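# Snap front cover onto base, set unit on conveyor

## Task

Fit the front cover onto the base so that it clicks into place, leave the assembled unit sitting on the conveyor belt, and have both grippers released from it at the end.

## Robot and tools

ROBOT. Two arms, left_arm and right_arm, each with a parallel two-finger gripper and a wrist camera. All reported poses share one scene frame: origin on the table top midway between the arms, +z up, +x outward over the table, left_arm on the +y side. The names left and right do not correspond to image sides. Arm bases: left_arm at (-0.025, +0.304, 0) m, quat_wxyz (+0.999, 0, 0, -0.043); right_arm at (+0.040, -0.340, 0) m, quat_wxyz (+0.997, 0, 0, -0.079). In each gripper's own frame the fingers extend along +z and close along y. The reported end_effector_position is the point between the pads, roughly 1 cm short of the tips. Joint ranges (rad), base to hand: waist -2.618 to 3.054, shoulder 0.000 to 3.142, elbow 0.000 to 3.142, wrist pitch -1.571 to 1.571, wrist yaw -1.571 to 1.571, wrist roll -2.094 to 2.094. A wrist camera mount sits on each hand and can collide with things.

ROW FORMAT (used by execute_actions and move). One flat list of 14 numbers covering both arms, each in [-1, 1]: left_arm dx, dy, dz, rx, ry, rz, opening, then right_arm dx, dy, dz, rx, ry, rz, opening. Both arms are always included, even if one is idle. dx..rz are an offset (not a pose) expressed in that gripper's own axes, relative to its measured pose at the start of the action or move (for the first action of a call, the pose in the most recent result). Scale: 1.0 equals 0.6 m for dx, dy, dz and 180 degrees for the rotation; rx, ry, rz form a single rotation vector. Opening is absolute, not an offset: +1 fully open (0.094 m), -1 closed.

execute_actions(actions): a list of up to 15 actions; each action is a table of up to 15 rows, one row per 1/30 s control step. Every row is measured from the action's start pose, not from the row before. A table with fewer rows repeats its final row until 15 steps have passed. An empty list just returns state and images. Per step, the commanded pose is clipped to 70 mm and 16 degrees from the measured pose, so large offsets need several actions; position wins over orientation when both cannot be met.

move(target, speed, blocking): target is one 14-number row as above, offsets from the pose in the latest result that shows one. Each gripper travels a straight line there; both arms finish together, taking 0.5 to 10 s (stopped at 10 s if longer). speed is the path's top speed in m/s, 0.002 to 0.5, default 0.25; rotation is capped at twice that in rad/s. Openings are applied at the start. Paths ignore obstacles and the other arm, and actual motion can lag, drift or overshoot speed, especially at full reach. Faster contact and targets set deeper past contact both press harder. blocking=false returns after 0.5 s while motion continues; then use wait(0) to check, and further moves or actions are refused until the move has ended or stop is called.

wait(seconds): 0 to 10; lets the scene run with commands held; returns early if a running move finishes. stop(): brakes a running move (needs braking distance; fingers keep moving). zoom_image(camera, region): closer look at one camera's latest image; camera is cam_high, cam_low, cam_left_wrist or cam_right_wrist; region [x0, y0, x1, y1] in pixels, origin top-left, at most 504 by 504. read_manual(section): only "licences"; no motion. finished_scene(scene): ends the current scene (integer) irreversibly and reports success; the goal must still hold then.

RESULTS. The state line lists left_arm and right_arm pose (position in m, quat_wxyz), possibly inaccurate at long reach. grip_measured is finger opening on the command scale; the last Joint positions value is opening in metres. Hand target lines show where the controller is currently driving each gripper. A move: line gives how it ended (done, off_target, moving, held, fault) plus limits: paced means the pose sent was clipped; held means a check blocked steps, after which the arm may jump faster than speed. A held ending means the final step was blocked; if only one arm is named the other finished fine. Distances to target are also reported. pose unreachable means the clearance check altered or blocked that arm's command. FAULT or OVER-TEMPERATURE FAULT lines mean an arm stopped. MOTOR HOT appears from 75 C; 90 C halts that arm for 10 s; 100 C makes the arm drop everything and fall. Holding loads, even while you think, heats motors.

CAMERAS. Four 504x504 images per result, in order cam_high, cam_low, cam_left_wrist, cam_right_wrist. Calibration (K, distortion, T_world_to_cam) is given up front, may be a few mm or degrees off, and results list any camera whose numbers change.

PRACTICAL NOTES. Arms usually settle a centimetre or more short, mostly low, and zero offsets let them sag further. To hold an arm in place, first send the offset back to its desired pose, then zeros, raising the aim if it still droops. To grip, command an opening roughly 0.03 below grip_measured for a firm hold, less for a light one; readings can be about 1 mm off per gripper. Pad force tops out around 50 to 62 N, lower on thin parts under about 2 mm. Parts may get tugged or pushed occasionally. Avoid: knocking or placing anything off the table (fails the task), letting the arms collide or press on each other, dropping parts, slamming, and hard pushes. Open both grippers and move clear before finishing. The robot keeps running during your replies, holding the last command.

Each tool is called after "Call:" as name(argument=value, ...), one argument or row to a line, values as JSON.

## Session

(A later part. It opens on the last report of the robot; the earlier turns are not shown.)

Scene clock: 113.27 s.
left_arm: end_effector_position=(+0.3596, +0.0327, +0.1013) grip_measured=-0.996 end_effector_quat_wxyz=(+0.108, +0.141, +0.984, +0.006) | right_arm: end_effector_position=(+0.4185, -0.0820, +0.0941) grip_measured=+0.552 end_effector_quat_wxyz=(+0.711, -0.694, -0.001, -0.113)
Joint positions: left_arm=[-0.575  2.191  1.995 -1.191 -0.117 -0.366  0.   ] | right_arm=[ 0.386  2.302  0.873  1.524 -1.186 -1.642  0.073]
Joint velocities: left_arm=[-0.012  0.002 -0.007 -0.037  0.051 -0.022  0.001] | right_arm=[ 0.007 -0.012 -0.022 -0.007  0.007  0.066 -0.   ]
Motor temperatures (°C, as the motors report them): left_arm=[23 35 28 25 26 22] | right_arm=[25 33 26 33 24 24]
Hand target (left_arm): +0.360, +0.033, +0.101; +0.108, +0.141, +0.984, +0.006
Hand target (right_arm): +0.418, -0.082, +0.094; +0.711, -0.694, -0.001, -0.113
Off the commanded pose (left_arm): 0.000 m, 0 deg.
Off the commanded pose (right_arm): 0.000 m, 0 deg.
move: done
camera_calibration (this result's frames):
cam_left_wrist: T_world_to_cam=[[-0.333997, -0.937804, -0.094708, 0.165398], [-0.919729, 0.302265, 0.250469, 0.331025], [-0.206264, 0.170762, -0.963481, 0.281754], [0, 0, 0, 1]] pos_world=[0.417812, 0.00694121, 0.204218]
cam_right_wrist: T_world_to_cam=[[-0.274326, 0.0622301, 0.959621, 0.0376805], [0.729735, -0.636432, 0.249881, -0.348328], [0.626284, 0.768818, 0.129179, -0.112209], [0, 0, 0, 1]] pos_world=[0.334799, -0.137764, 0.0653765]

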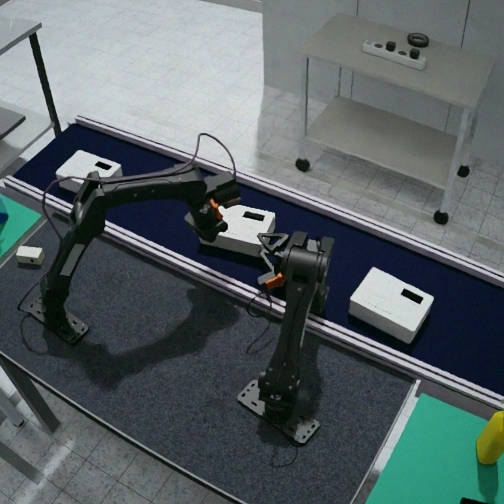

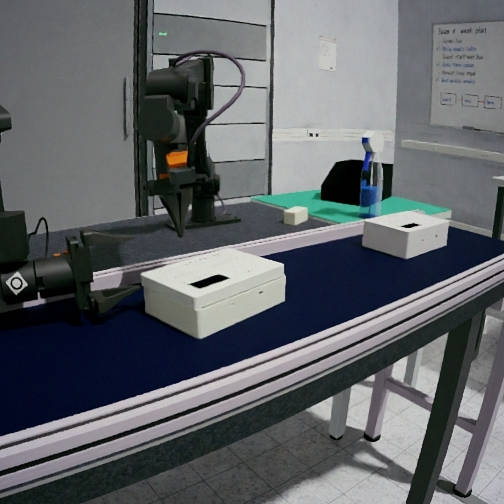

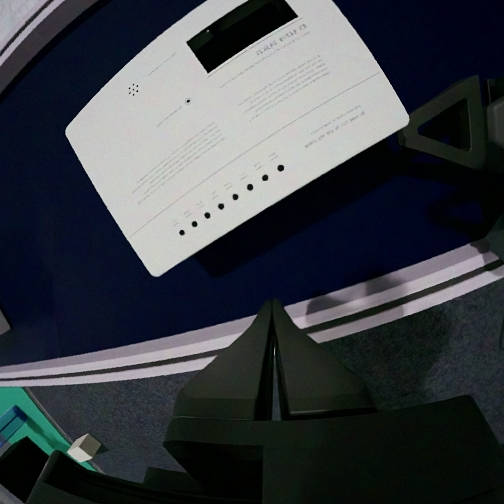

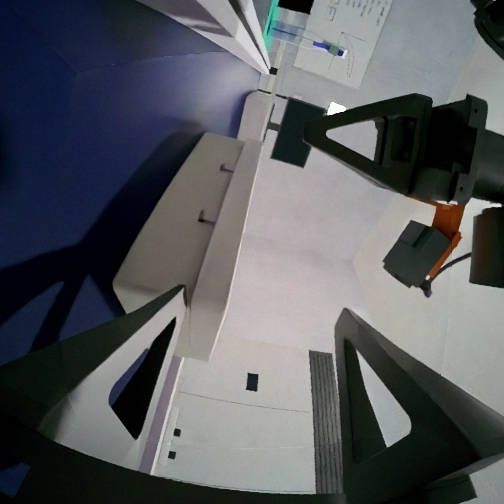

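Call:
move(
  target=[0,0,0,0,0,0,-1, 0,0,0.022,0,0,0,0.7],
  speed=0.05,
)

Call:
move(
  target=[0,0,0,0,0,0,-1, 0,0,0,0,0,0,0.2],
  speed=0.05,
)

Scene clock: 114.37 s.
left_arm: end_effector_position=(+0.3596, +0.0327, +0.1013) grip_measured=-0.996 end_effector_quat_wxyz=(+0.108, +0.141, +0.984, +0.006) | right_arm: end_effector_position=(+0.4154, -0.0736, +0.0944) grip_measured=+0.698 end_effector_quat_wxyz=(+0.711, -0.694, -0.004, -0.112)
Joint positions: left_arm=[-0.575  2.191  1.995 -1.191 -0.117 -0.366  0.   ] | right_arm=[ 0.41   2.302  0.873  1.524 -1.168 -1.646  0.08 ]
Joint velocities: left_arm=[-0.012 -0.002  0.002 -0.051  0.051 -0.007  0.001] | right_arm=[ 0.002 -0.002 -0.002 -0.037 -0.037  0.022 -0.001]
Motor temperatures (°C, as the motors report them): left_arm=[23 35 28 25 26 22] | right_arm=[25 33 26 33 24 24]
Hand target (left_arm): +0.360, +0.033, +0.101; +0.108, +0.141, +0.984, +0.006
Hand target (right_arm): +0.420, -0.069, +0.095; +0.711, -0.694, -0.001, -0.113
Off the commanded pose (left_arm): 0.000 m, 0 deg.
Off the commanded pose (right_arm): 0.007 m, 0 deg.
move: done
camera_calibration (this result's frames):
cam_left_wrist: T_world_to_cam=[[-0.333997, -0.937804, -0.094708, 0.165398], [-0.919729, 0.302265, 0.250469, 0.331025], [-0.206264, 0.170762, -0.963481, 0.281754], [0, 0, 0, 1]] pos_world=[0.417812, 0.00694121, 0.204218]
cam_right_wrist: T_world_to_cam=[[-0.27862, 0.0597582, 0.95854, 0.0377524], [0.732277, -0.632551, 0.252287, -0.341803], [0.621402, 0.77221, 0.132482, -0.114837], [0, 0, 0, 1]] pos_world=[0.332173, -0.129786, 0.065259]

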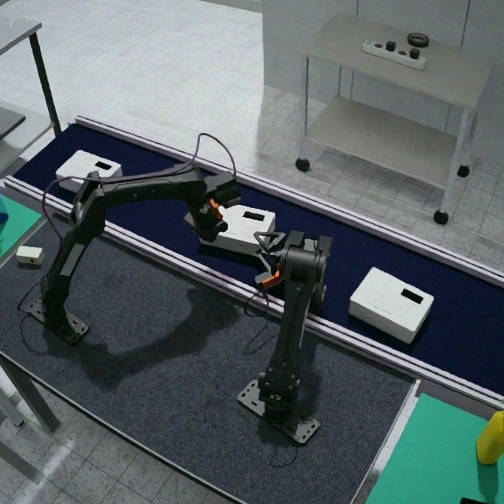

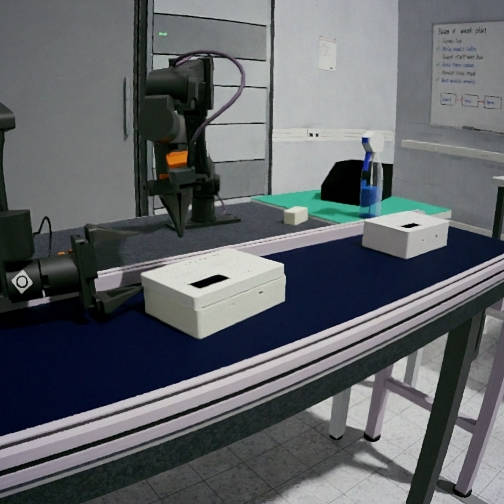

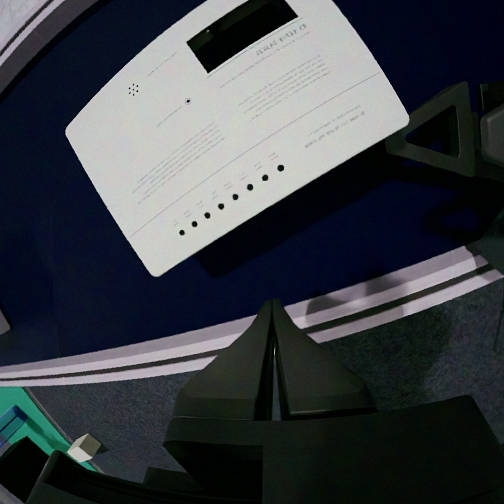

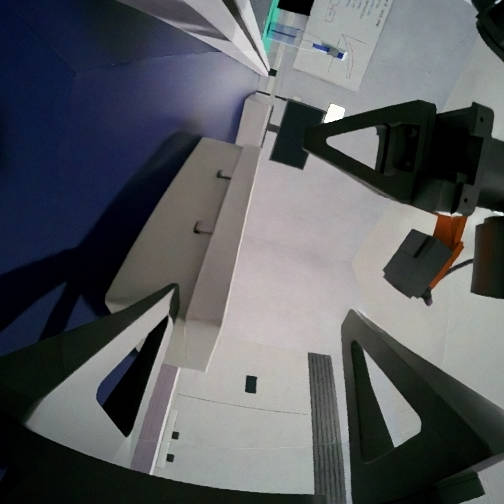

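Scene clock: 114.87 s.
left_arm: end_effector_position=(+0.3596, +0.0327, +0.1013) grip_measured=-0.996 end_effector_quat_wxyz=(+0.108, +0.141, +0.984, +0.006) | right_arm: end_effector_position=(+0.4155, -0.0736, +0.0944) grip_measured=+0.202 end_effector_quat_wxyz=(+0.711, -0.694, -0.004, -0.113)
Joint positions: left_arm=[-0.575  2.191  1.995 -1.191 -0.117 -0.366  0.   ] | right_arm=[ 0.41   2.302  0.873  1.524 -1.167 -1.646  0.056]
Joint velocities: left_arm=[ 0.007 -0.007 -0.007  0.022  0.051 -0.037 -0.   ] | right_arm=[ 0.007 -0.002  0.017  0.051  0.037  0.037 -0.   ]
Motor temperatures (°C, as the motors report them): left_arm=[23 35 28 25 26 22] | right_arm=[25 33 26 33 24 24]
Hand target (left_arm): +0.360, +0.033, +0.101; +0.108, +0.141, +0.984, +0.006
Hand target (right_arm): +0.416, -0.074, +0.094; +0.711, -0.694, -0.004, -0.112
Off the commanded pose (left_arm): 0.000 m, 0 deg.
Off the commanded pose (right_arm): 0.000 m, 0 deg.
move: done
camera_calibration (this result's frames):
cam_left_wrist: T_world_to_cam=[[-0.333997, -0.937804, -0.094708, 0.165398], [-0.919729, 0.302265, 0.250469, 0.331025], [-0.206264, 0.170762, -0.963481, 0.281754], [0, 0, 0, 1]] pos_world=[0.417812, 0.00694121, 0.204218]
cam_right_wrist: T_world_to_cam=[[-0.278589, 0.0598304, 0.958545, 0.0377578], [0.732039, -0.632838, 0.252258, -0.34178], [0.621697, 0.771969, 0.132503, -0.115013], [0, 0, 0, 1]] pos_world=[0.332218, -0.129764, 0.0652637]

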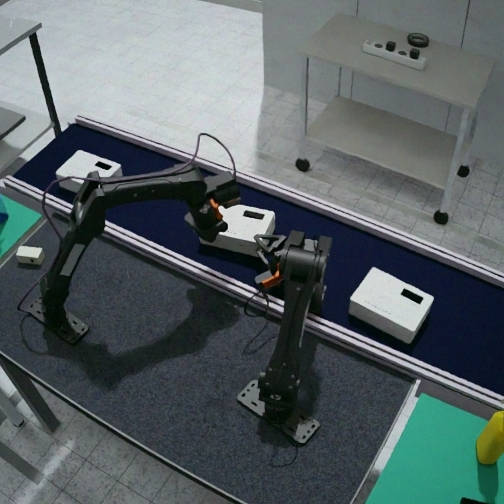

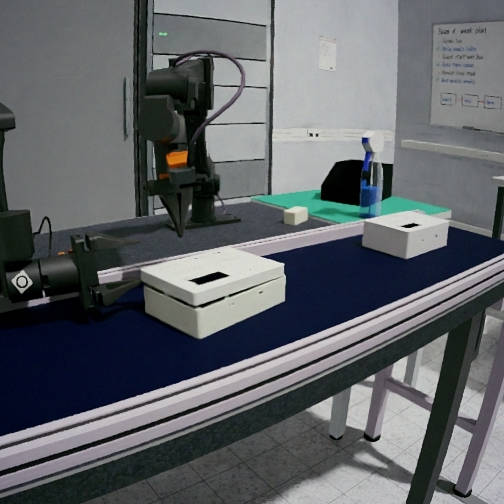

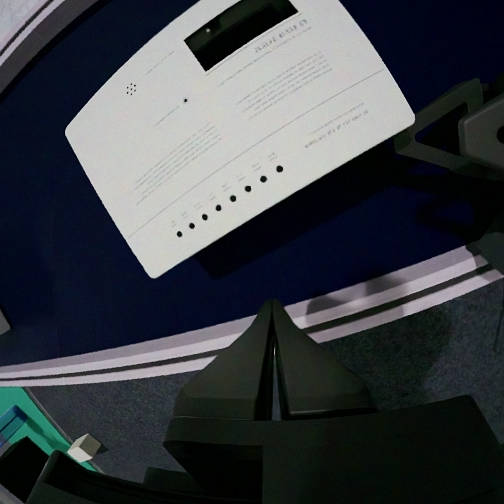

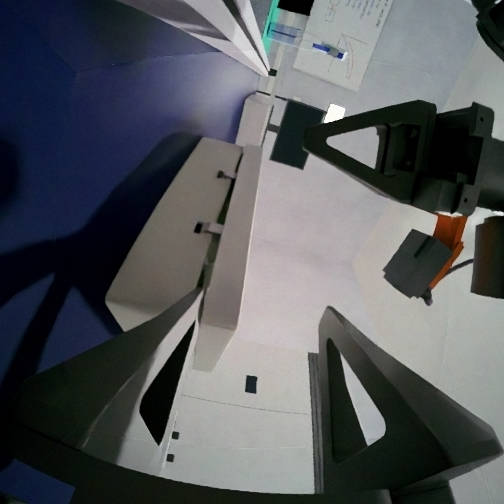

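Lid lifted at the corner. Lift a bit more and slide the finger deeper.

Call:
move(
  target=[0,0,0,0,0,0,-1, 0,0,0,0,0,0,0.0],
  speed=0.05,
)

Call:
move(
  target=[0,0,0,0,0,0,-1, 0.03,0,0.035,0,0,0,0.0],
  speed=0.04,
)

Scene clock: 115.67 s.
left_arm: end_effector_position=(+0.3596, +0.0327, +0.1013) grip_measured=-0.996 end_effector_quat_wxyz=(+0.108, +0.141, +0.984, +0.006) | right_arm: end_effector_position=(+0.4155, -0.0736, +0.0944) grip_measured=+0.002 end_effector_quat_wxyz=(+0.711, -0.694, -0.004, -0.113)
Joint positions: left_arm=[-0.575  2.191  1.995 -1.191 -0.117 -0.366  0.   ] | right_arm=[ 0.41   2.302  0.873  1.524 -1.167 -1.646  0.047]
Joint velocities: left_arm=[-0.012  0.012 -0.017 -0.037 -0.007 -0.007 -0.   ] | right_arm=[-0.002 -0.007 -0.002 -0.007 -0.081 -0.007 -0.001]
Motor temperatures (°C, as the motors report them): left_arm=[23 35 28 25 26 22] | right_arm=[25 33 26 33 24 24]
Hand target (left_arm): +0.360, +0.033, +0.101; +0.108, +0.141, +0.984, +0.006
Hand target (right_arm): +0.416, -0.074, +0.094; +0.711, -0.694, -0.004, -0.113
Off the commanded pose (left_arm): 0.000 m, 0 deg.
Off the commanded pose (right_arm): 0.000 m, 0 deg.
move: done
camera_calibration (this result's frames):
cam_left_wrist: T_world_to_cam=[[-0.333997, -0.937804, -0.094708, 0.165398], [-0.919729, 0.302265, 0.250469, 0.331025], [-0.206264, 0.170762, -0.963481, 0.281754], [0, 0, 0, 1]] pos_world=[0.417812, 0.00694121, 0.204218]
cam_right_wrist: T_world_to_cam=[[-0.278589, 0.0598304, 0.958545, 0.0377578], [0.732039, -0.632838, 0.252258, -0.34178], [0.621697, 0.771969, 0.132503, -0.115013], [0, 0, 0, 1]] pos_world=[0.332218, -0.129764, 0.0652637]

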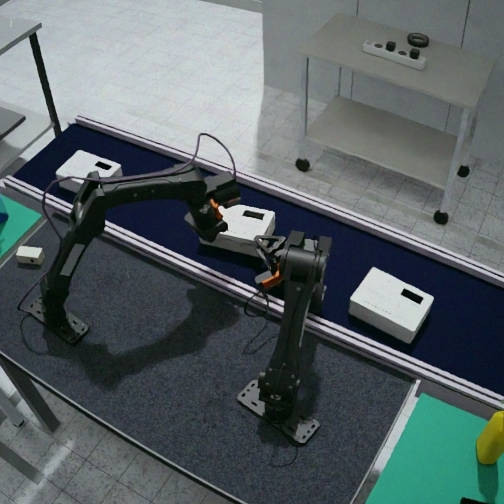

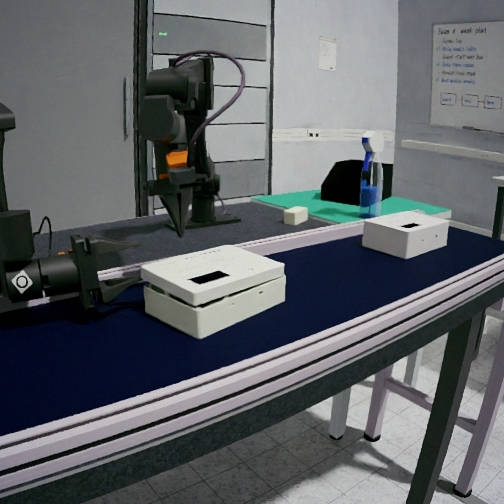

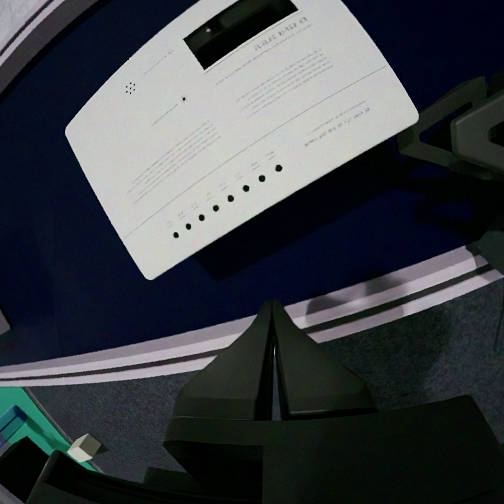

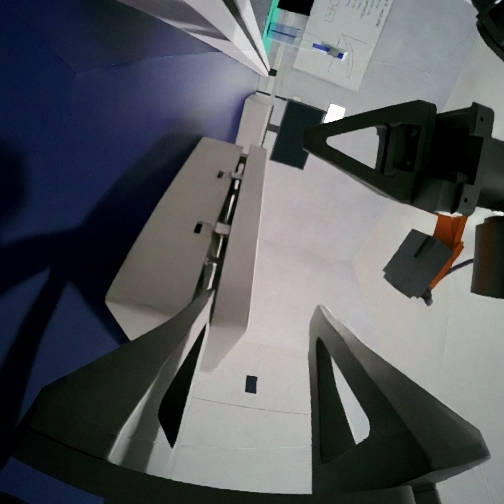

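Scene clock: 116.70 s.
left_arm: end_effector_position=(+0.3596, +0.0327, +0.1013) grip_measured=-0.996 end_effector_quat_wxyz=(+0.108, +0.141, +0.984, +0.006) | right_arm: end_effector_position=(+0.4305, -0.0615, +0.0987) grip_measured=+0.002 end_effector_quat_wxyz=(+0.712, -0.694, -0.006, -0.112)
Joint positions: left_arm=[-0.575  2.191  1.995 -1.191 -0.117 -0.366  0.   ] | right_arm=[ 0.43   2.316  0.954  1.455 -1.151 -1.65   0.047]
Joint velocities: left_arm=[-0.007 -0.002 -0.022 -0.007 -0.007  0.037 -0.   ] | right_arm=[ 0.002  0.002 -0.017  0.037  0.081  0.007 -0.   ]
Motor temperatures (°C, as the motors report them): left_arm=[23 35 28 25 26 22] | right_arm=[25 33 26 33 24 24]
Hand target (left_arm): +0.360, +0.033, +0.101; +0.108, +0.141, +0.984, +0.006
Hand target (right_arm): +0.436, -0.055, +0.098; +0.712, -0.694, -0.004, -0.112
Off the commanded pose (left_arm): 0.000 m, 0 deg.
Off the commanded pose (right_arm): 0.008 m, 0 deg.
move: done
camera_calibration (this result's frames):
cam_left_wrist: T_world_to_cam=[[-0.333997, -0.937804, -0.094708, 0.165398], [-0.919729, 0.302265, 0.250469, 0.331025], [-0.206264, 0.170762, -0.963481, 0.281754], [0, 0, 0, 1]] pos_world=[0.417812, 0.00694121, 0.204218]
cam_right_wrist: T_world_to_cam=[[-0.280299, 0.0581437, 0.95815, 0.037783], [0.734266, -0.629944, 0.25303, -0.34709], [0.618293, 0.774461, 0.13388, -0.13274], [0, 0, 0, 1]] pos_world=[0.347519, -0.118042, 0.0693939]

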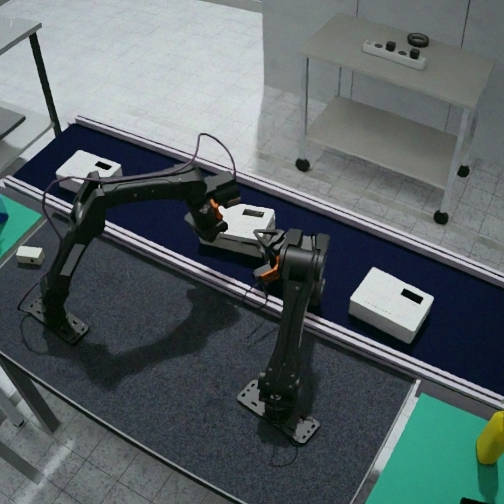

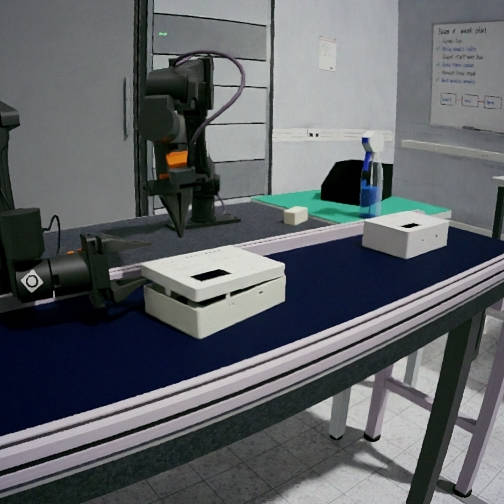

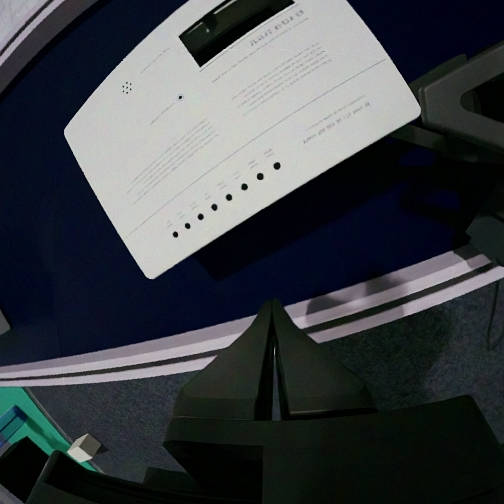

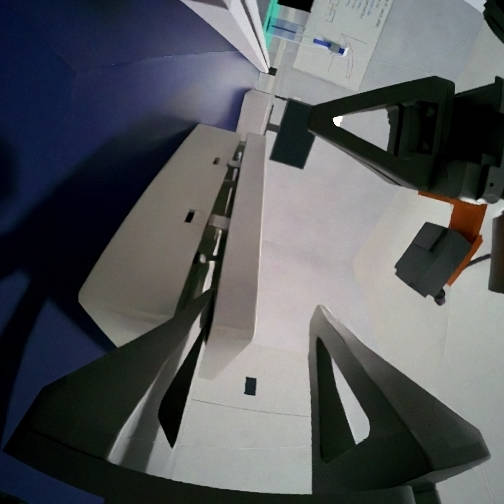

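Call:
zoom_image(
  camera="cam_right_wrist",
  region=[60, 100, 300, 340],
)

Call:
zoom_image(
  camera="cam_low",
  region=[120, 240, 300, 345],
)

Region (60, 100, 300, 340) of cam_right_wrist's 504x504 image, scaled by 2.100, with more detail than that image has.

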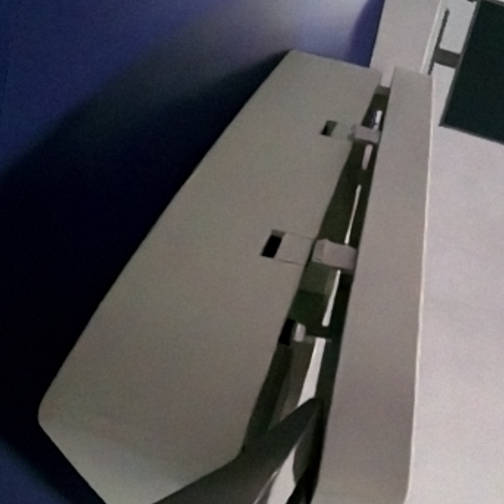

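Region (120, 240, 300, 345) of cam_low's 504x504 image, scaled by 2.800, with more detail than that image has; it fills the top 294 rows of this view, and the rest is white.

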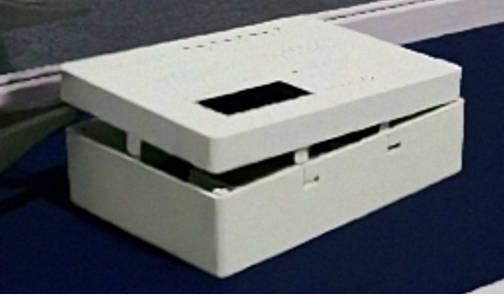

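Call:
move(
  target=[0,0,0,0,0,0,-1, 0.02,0,0.03,0,0,0,0.0],
  speed=0.04,
)

Call:
move(
  target=[0,0,0,0,0,0,-1, 0,0,0,0,0,0,-0.8],
  speed=0.04,
)

Scene clock: 118.00 s.
left_arm: end_effector_position=(+0.3596, +0.0327, +0.1013) grip_measured=-0.996 end_effector_quat_wxyz=(+0.108, +0.141, +0.984, +0.006) | right_arm: end_effector_position=(+0.4397, -0.0515, +0.1012) grip_measured=+0.002 end_effector_quat_wxyz=(+0.712, -0.694, -0.007, -0.111)
Joint positions: left_arm=[-0.575  2.191  1.995 -1.191 -0.117 -0.366  0.   ] | right_arm=[ 0.448  2.328  1.01   1.409 -1.136 -1.653  0.047]
Joint velocities: left_arm=[-0.002  0.012 -0.002 -0.081 -0.081  0.022 -0.001] | right_arm=[ 0.002  0.012 -0.012  0.022  0.007  0.022 -0.   ]
Motor temperatures (°C, as the motors report them): left_arm=[23 35 28 25 26 22] | right_arm=[25 33 26 33 24 24]
Hand target (left_arm): +0.360, +0.033, +0.101; +0.108, +0.141, +0.984, +0.006
Hand target (right_arm): +0.444, -0.046, +0.101; +0.712, -0.693, -0.006, -0.112
Off the commanded pose (left_arm): 0.000 m, 0 deg.
Off the commanded pose (right_arm): 0.008 m, 0 deg.
move: done
camera_calibration (this result's frames):
cam_left_wrist: T_world_to_cam=[[-0.333997, -0.937804, -0.094708, 0.165398], [-0.919729, 0.302265, 0.250469, 0.331025], [-0.206264, 0.170762, -0.963481, 0.281754], [0, 0, 0, 1]] pos_world=[0.417812, 0.00694121, 0.204218]
cam_right_wrist: T_world_to_cam=[[-0.28016, 0.0573522, 0.958238, 0.0372588], [0.735989, -0.628034, 0.25277, -0.348807], [0.616303, 0.776069, 0.13374, -0.145564], [0, 0, 0, 1]] pos_world=[0.356869, -0.108232, 0.071933]

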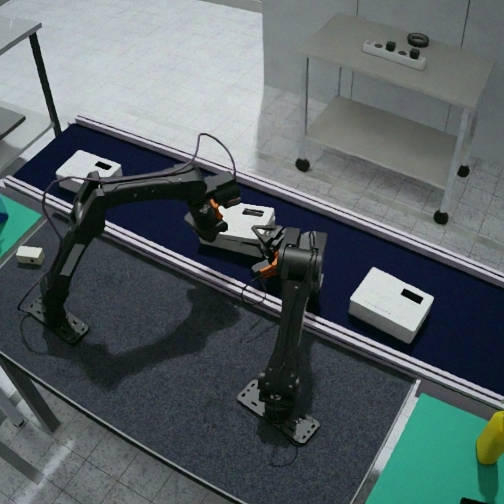

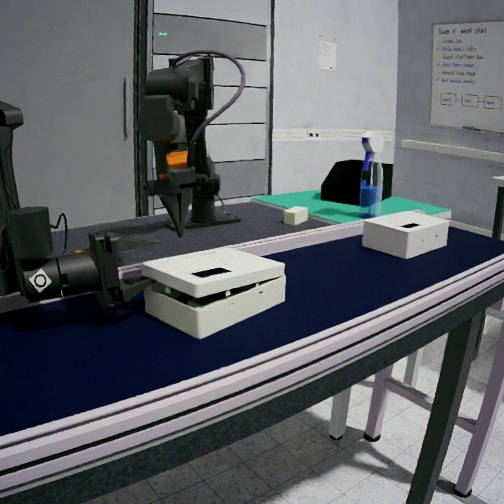

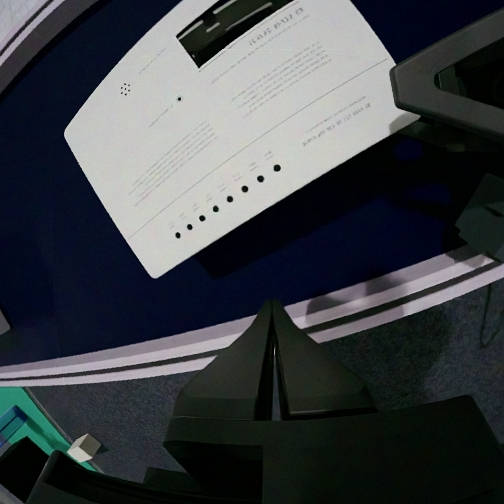

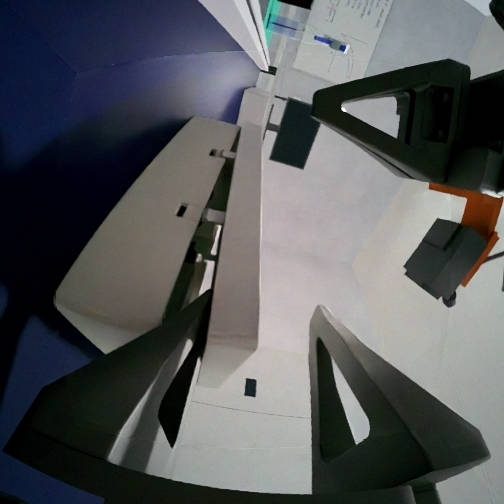

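Scene clock: 118.50 s.
left_arm: end_effector_position=(+0.3596, +0.0327, +0.1013) grip_measured=-0.996 end_effector_quat_wxyz=(+0.108, +0.141, +0.984, +0.006) | right_arm: end_effector_position=(+0.4392, -0.0514, +0.1012) grip_measured=-0.647 end_effector_quat_wxyz=(+0.712, -0.694, -0.008, -0.110)
Joint positions: left_arm=[-0.575  2.191  1.995 -1.191 -0.117 -0.366  0.   ] | right_arm=[ 0.448  2.328  1.01   1.41  -1.139 -1.653  0.017]
Joint velocities: left_arm=[ 0.002 -0.007 -0.007  0.022 -0.022 -0.037  0.   ] | right_arm=[-0.007  0.007 -0.012  0.022 -0.007  0.081 -0.   ]
Motor temperatures (°C, as the motors report them): left_arm=[23 35 28 25 26 22] | right_arm=[25 33 26 33 24 24]
Hand target (left_arm): +0.360, +0.033, +0.101; +0.108, +0.141, +0.984, +0.006
Hand target (right_arm): +0.440, -0.052, +0.101; +0.712, -0.694, -0.007, -0.111
Off the commanded pose (left_arm): 0.000 m, 0 deg.
Off the commanded pose (right_arm): 0.001 m, 0 deg.
move: done
camera_calibration (this result's frames):
cam_left_wrist: T_world_to_cam=[[-0.333997, -0.937804, -0.094708, 0.165398], [-0.919729, 0.302265, 0.250469, 0.331025], [-0.206264, 0.170762, -0.963481, 0.281754], [0, 0, 0, 1]] pos_world=[0.417812, 0.00694121, 0.204218]
cam_right_wrist: T_world_to_cam=[[-0.28112, 0.0567044, 0.957996, 0.0375054], [0.737678, -0.625752, 0.253507, -0.349062], [0.613843, 0.777958, 0.134082, -0.144149], [0, 0, 0, 1]] pos_world=[0.356524, -0.108411, 0.0718875]

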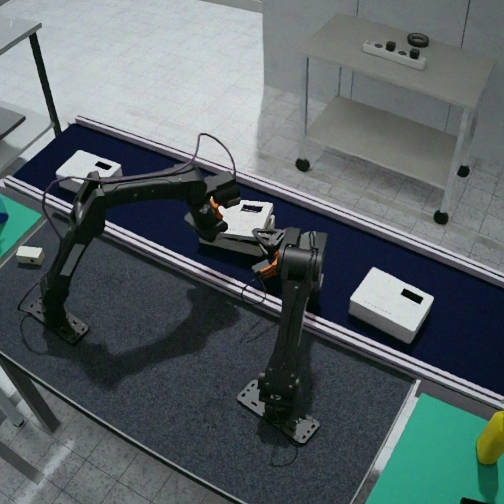

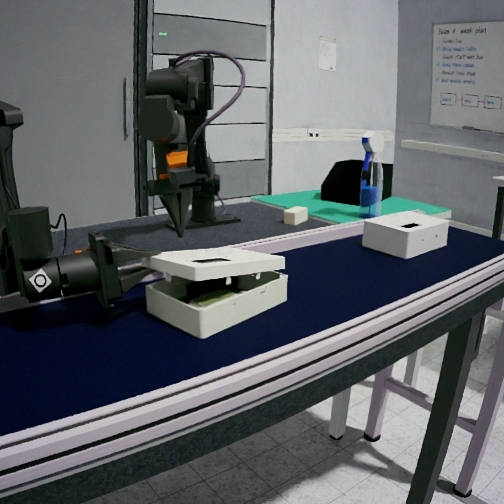

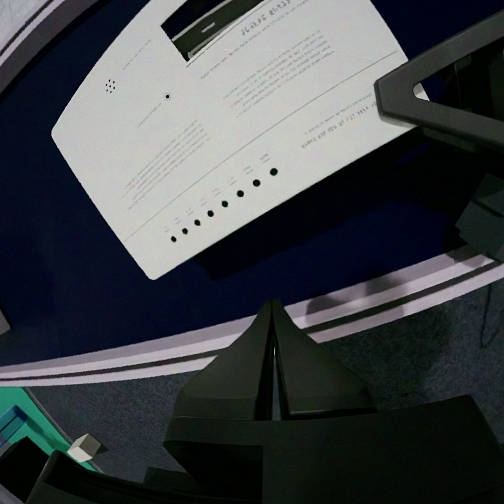

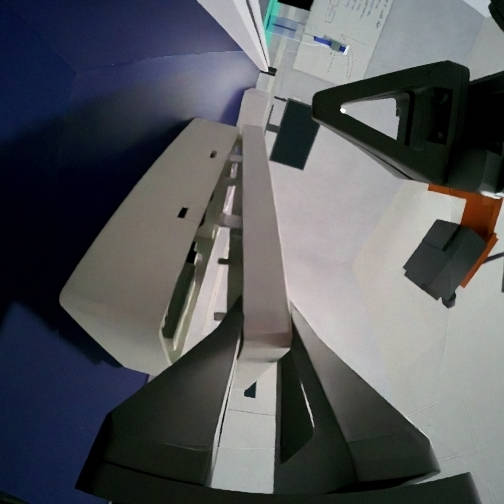

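Call:
zoom_image(
  camera="cam_low",
  region=[110, 235, 300, 345],
)

Call:
zoom_image(
  camera="cam_high",
  region=[170, 180, 310, 280],
)

Region (110, 235, 300, 345) of cam_low's 504x504 image, scaled by 2.653, with more detail than that image has; it fills the top 292 rows of this view, and the rest is white.

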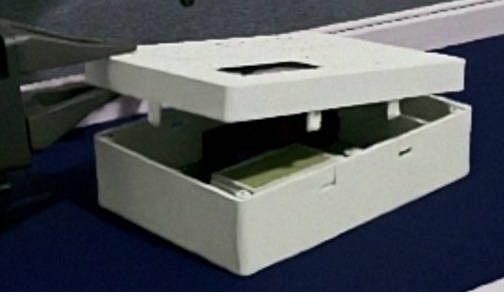

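Region (170, 180, 310, 280) of cam_high's 504x504 image, scaled by 3.600, with more detail than that image has; it fills the top 360 rows of this view, and the rest is white.

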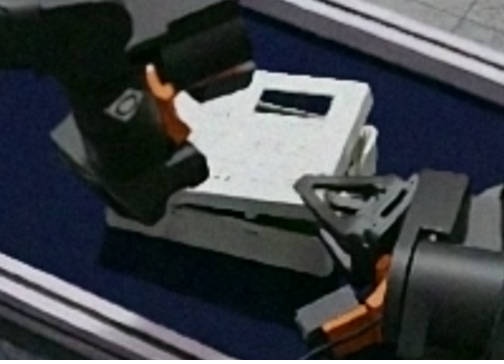

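Call:
move(
  target=[0,0,0,0,0,0,-1, 0.014,0,0,0.025,0,0.05,-0.8],
  speed=0.04,
)

Call:
zoom_image(
  camera="cam_low",
  region=[110, 235, 300, 345],
)

Call:
zoom_image(
  camera="cam_high",
  region=[170, 180, 310, 280],
)

Scene clock: 121.60 s.
left_arm: end_effector_position=(+0.3596, +0.0327, +0.1013) grip_measured=-0.996 end_effector_quat_wxyz=(+0.108, +0.141, +0.984, +0.006) | right_arm: end_effector_position=(+0.4406, -0.0509, +0.0953) grip_measured=-0.647 end_effector_quat_wxyz=(+0.732, -0.678, +0.051, -0.044)
Joint positions: left_arm=[-0.575  2.191  1.995 -1.191 -0.117 -0.366  0.   ] | right_arm=[ 0.448  2.401  1.037  1.543 -1.14  -1.393  0.017]
Joint velocities: left_arm=[-0.007 -0.007  0.007  0.007 -0.037  0.037  0.001] | right_arm=[ 0.012 -0.002 -0.002 -0.007  0.022  0.007 -0.   ]
Motor temperatures (°C, as the motors report them): left_arm=[23 35 28 25 26 22] | right_arm=[25 33 26 33 24 24]
Hand target (left_arm): +0.360, +0.033, +0.101; +0.108, +0.141, +0.984, +0.006
Hand target (right_arm): +0.447, -0.053, +0.103; +0.737, -0.672, +0.043, -0.053
Off the commanded pose (left_arm): 0.000 m, 0 deg.
Off the commanded pose (right_arm): 0.010 m, 3 deg.
joint sent to its limit (right arm) — the command would take joint 4 (wrist pitch) past its upper limit, so that joint was sent only as far as its limit.
move: off_target (right_arm)
camera_calibration (this result's frames):
cam_left_wrist: T_world_to_cam=[[-0.333997, -0.937804, -0.094708, 0.165398], [-0.919729, 0.302265, 0.250469, 0.331025], [-0.206264, 0.170762, -0.963481, 0.281754], [0, 0, 0, 1]] pos_world=[0.417812, 0.00694121, 0.204218]
cam_right_wrist: T_world_to_cam=[[-0.113523, -0.00592306, 0.993518, -0.0369052], [0.776681, -0.624129, 0.0850255, -0.349333], [0.61958, 0.781299, 0.0754534, -0.141386], [0, 0, 0, 1]] pos_world=[0.354731, -0.107783, 0.0770363]

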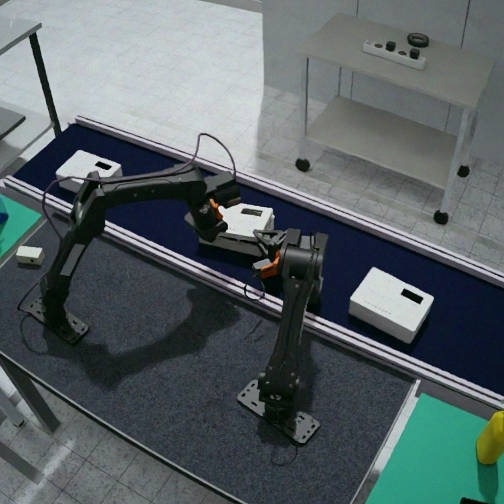

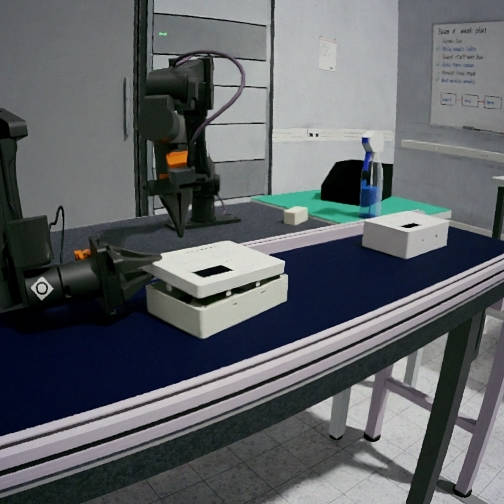

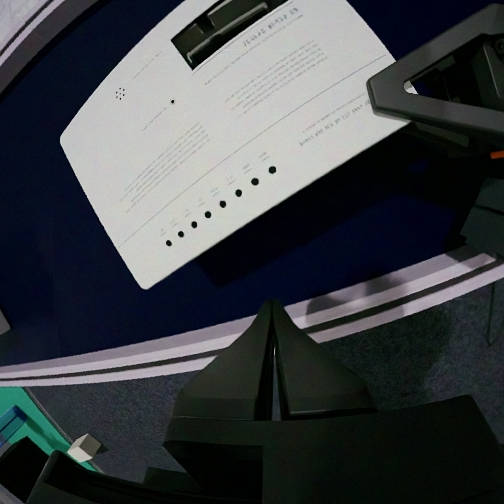

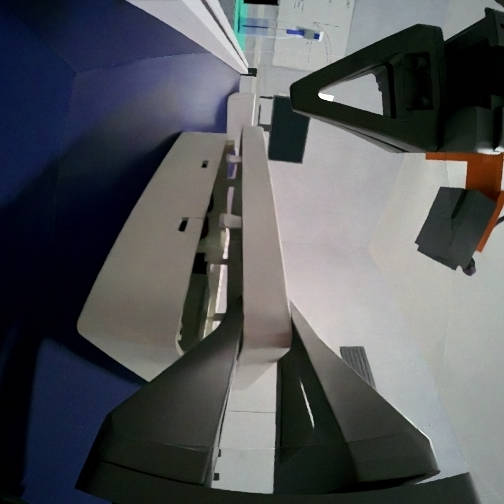

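Region (110, 235, 300, 345) of cam_low's 504x504 image, scaled by 2.653, with more detail than that image has; it fills the top 292 rows of this view, and the rest is white.

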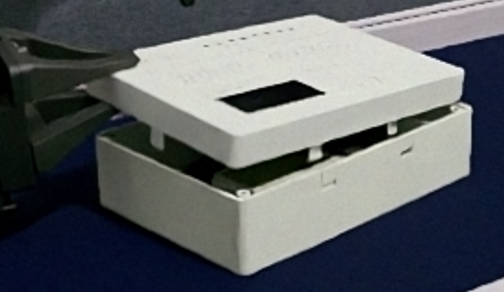

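Region (170, 180, 310, 280) of cam_high's 504x504 image, scaled by 3.600, with more detail than that image has; it fills the top 360 rows of this view, and the rest is white.

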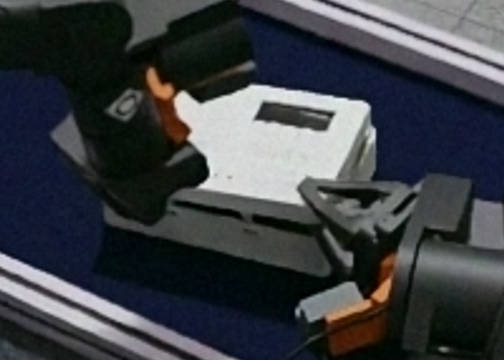

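Call:
move(
  target=[0,0,0,0,0,0,-1, 0.018,-0.005,0,0,0,0,-0.8],
  speed=0.04,
)

Call:
zoom_image(
  camera="cam_low",
  region=[110, 235, 300, 345],
)

Call:
zoom_image(
  camera="cam_high",
  region=[170, 180, 310, 280],
)

Scene clock: 122.47 s.
left_arm: end_effector_position=(+0.3596, +0.0327, +0.1013) grip_measured=-0.996 end_effector_quat_wxyz=(+0.108, +0.141, +0.984, +0.006) | right_arm: end_effector_position=(+0.4434, -0.0498, +0.0960) grip_measured=-0.647 end_effector_quat_wxyz=(+0.731, -0.679, +0.052, -0.041)
Joint positions: left_arm=[-0.575  2.191  1.995 -1.191 -0.117 -0.366  0.   ] | right_arm=[ 0.448  2.401  1.053  1.521 -1.144 -1.392  0.017]
Joint velocities: left_arm=[ 0.007 -0.012 -0.012 -0.007 -0.007 -0.037 -0.001] | right_arm=[ 0.022  0.002 -0.012 -0.022 -0.022 -0.037 -0.001]
Motor temperatures (°C, as the motors report them): left_arm=[23 35 28 25 26 22] | right_arm=[25 33 26 33 24 24]
Hand target (left_arm): +0.360, +0.033, +0.101; +0.108, +0.141, +0.984, +0.006
Hand target (right_arm): +0.451, -0.053, +0.098; +0.732, -0.678, +0.051, -0.045
Off the commanded pose (left_arm): 0.000 m, 0 deg.
Off the commanded pose (right_arm): 0.009 m, 1 deg.
move: done
camera_calibration (this result's frames):
cam_left_wrist: T_world_to_cam=[[-0.333997, -0.937804, -0.094708, 0.165398], [-0.919729, 0.302265, 0.250469, 0.331025], [-0.206264, 0.170762, -0.963481, 0.281754], [0, 0, 0, 1]] pos_world=[0.417812, 0.00694121, 0.204218]
cam_right_wrist: T_world_to_cam=[[-0.106004, -0.00423429, 0.994357, -0.040623], [0.77973, -0.620922, 0.0804797, -0.351618], [0.617077, 0.783861, 0.0691221, -0.142208], [0, 0, 0, 1]] pos_world=[0.357614, -0.107028, 0.0785216]

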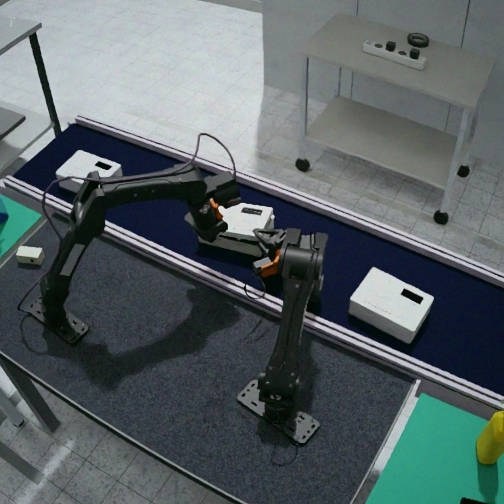

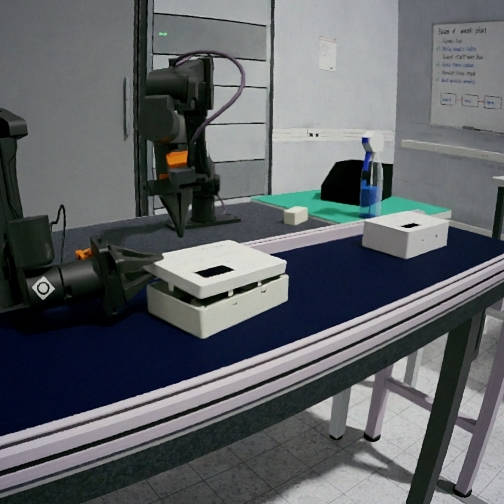

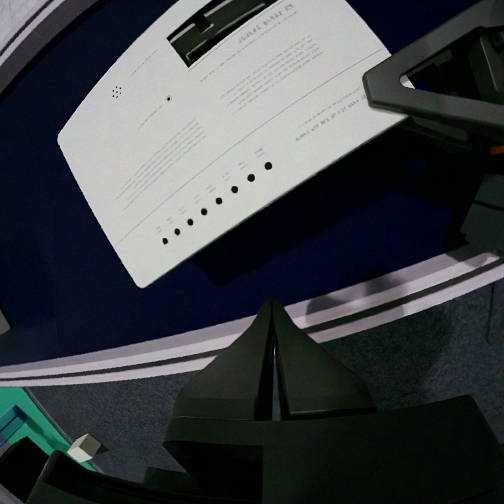

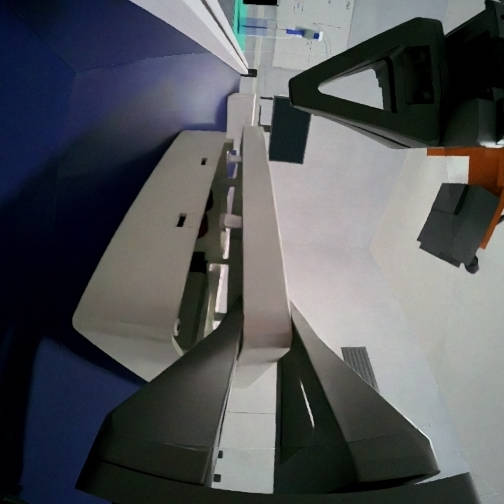

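Region (110, 235, 300, 345) of cam_low's 504x504 image, scaled by 2.653, with more detail than that image has; it fills the top 292 rows of this view, and the rest is white.

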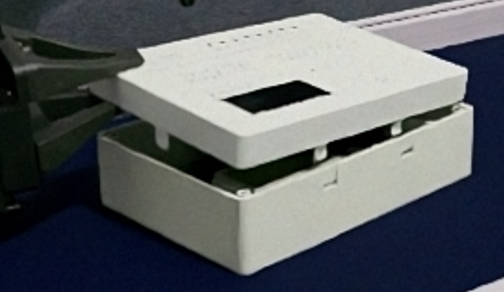

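Region (170, 180, 310, 280) of cam_high's 504x504 image, scaled by 3.600, with more detail than that image has; it fills the top 360 rows of this view, and the rest is white.

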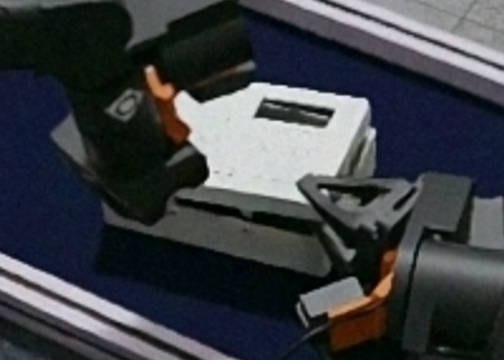

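Call:
move(
  target=[0,0,0,0,0,0,-1, 0.018,-0.005,0,0,0,0,-0.8],
  speed=0.04,
)

Call:
zoom_image(
  camera="cam_low",
  region=[110, 235, 300, 345],
)

Call:
zoom_image(
  camera="cam_right_wrist",
  region=[60, 100, 300, 340],
)

Scene clock: 123.63 s.
left_arm: end_effector_position=(+0.3596, +0.0327, +0.1013) grip_measured=-0.996 end_effector_quat_wxyz=(+0.108, +0.141, +0.984, +0.006) | right_arm: end_effector_position=(+0.4463, -0.0486, +0.0970) grip_measured=-0.647 end_effector_quat_wxyz=(+0.730, -0.680, +0.053, -0.038)
Joint positions: left_arm=[-0.575  2.191  1.995 -1.191 -0.117 -0.366  0.   ] | right_arm=[ 0.448  2.401  1.069  1.5   -1.148 -1.392  0.017]
Joint velocities: left_arm=[-0.022 -0.002 -0.012 -0.051  0.081 -0.037 -0.001] | right_arm=[-0.012  0.007 -0.007 -0.022  0.007 -0.037  0.   ]
Motor temperatures (°C, as the motors report them): left_arm=[23 35 28 25 26 22] | right_arm=[25 33 26 33 24 24]
Hand target (left_arm): +0.360, +0.033, +0.101; +0.108, +0.141, +0.984, +0.006
Hand target (right_arm): +0.454, -0.051, +0.099; +0.731, -0.679, +0.052, -0.041
Off the commanded pose (left_arm): 0.000 m, 0 deg.
Off the commanded pose (right_arm): 0.009 m, 0 deg.
move: done
camera_calibration (this result's frames):
cam_left_wrist: T_world_to_cam=[[-0.333997, -0.937804, -0.094708, 0.165398], [-0.919729, 0.302265, 0.250469, 0.331025], [-0.206264, 0.170762, -0.963481, 0.281754], [0, 0, 0, 1]] pos_world=[0.417812, 0.00694121, 0.204218]
cam_right_wrist: T_world_to_cam=[[-0.101084, -0.00249074, 0.994875, -0.0434372], [0.782449, -0.617816, 0.0779539, -0.354064], [0.614456, 0.786319, 0.0644003, -0.143231], [0, 0, 0, 1]] pos_world=[0.360656, -0.10623, 0.0800394]

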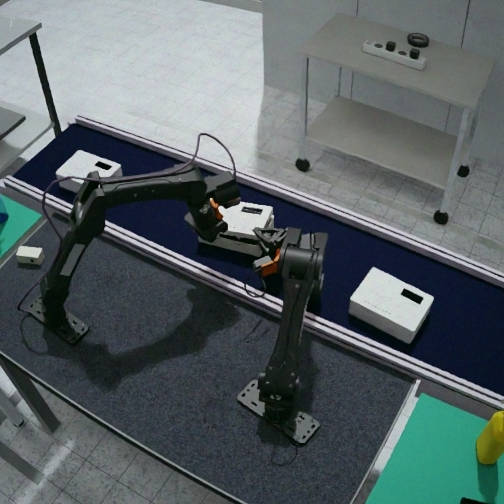

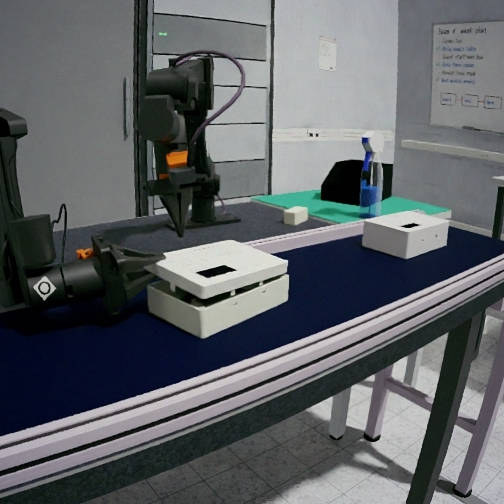

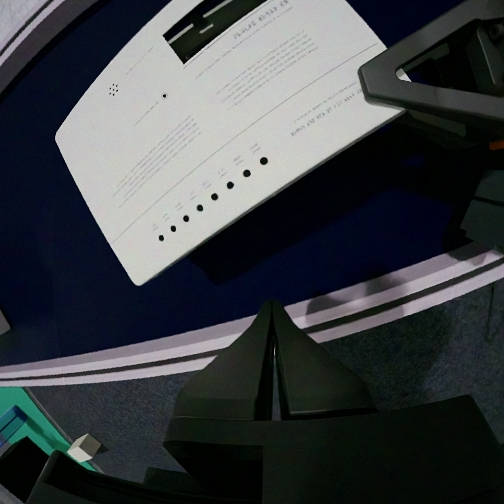

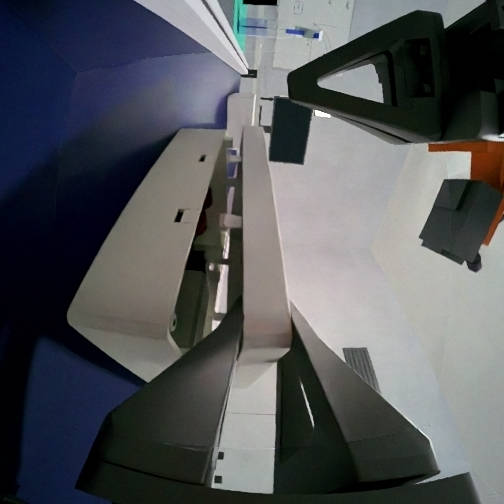

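Region (110, 235, 300, 345) of cam_low's 504x504 image, scaled by 2.653, with more detail than that image has; it fills the top 292 rows of this view, and the rest is white.

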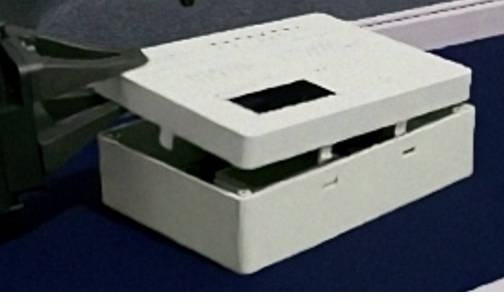

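Region (60, 100, 300, 340) of cam_right_wrist's 504x504 image, scaled by 2.100, with more detail than that image has.

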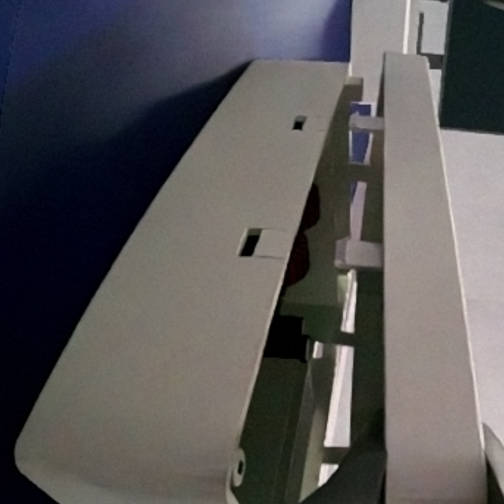

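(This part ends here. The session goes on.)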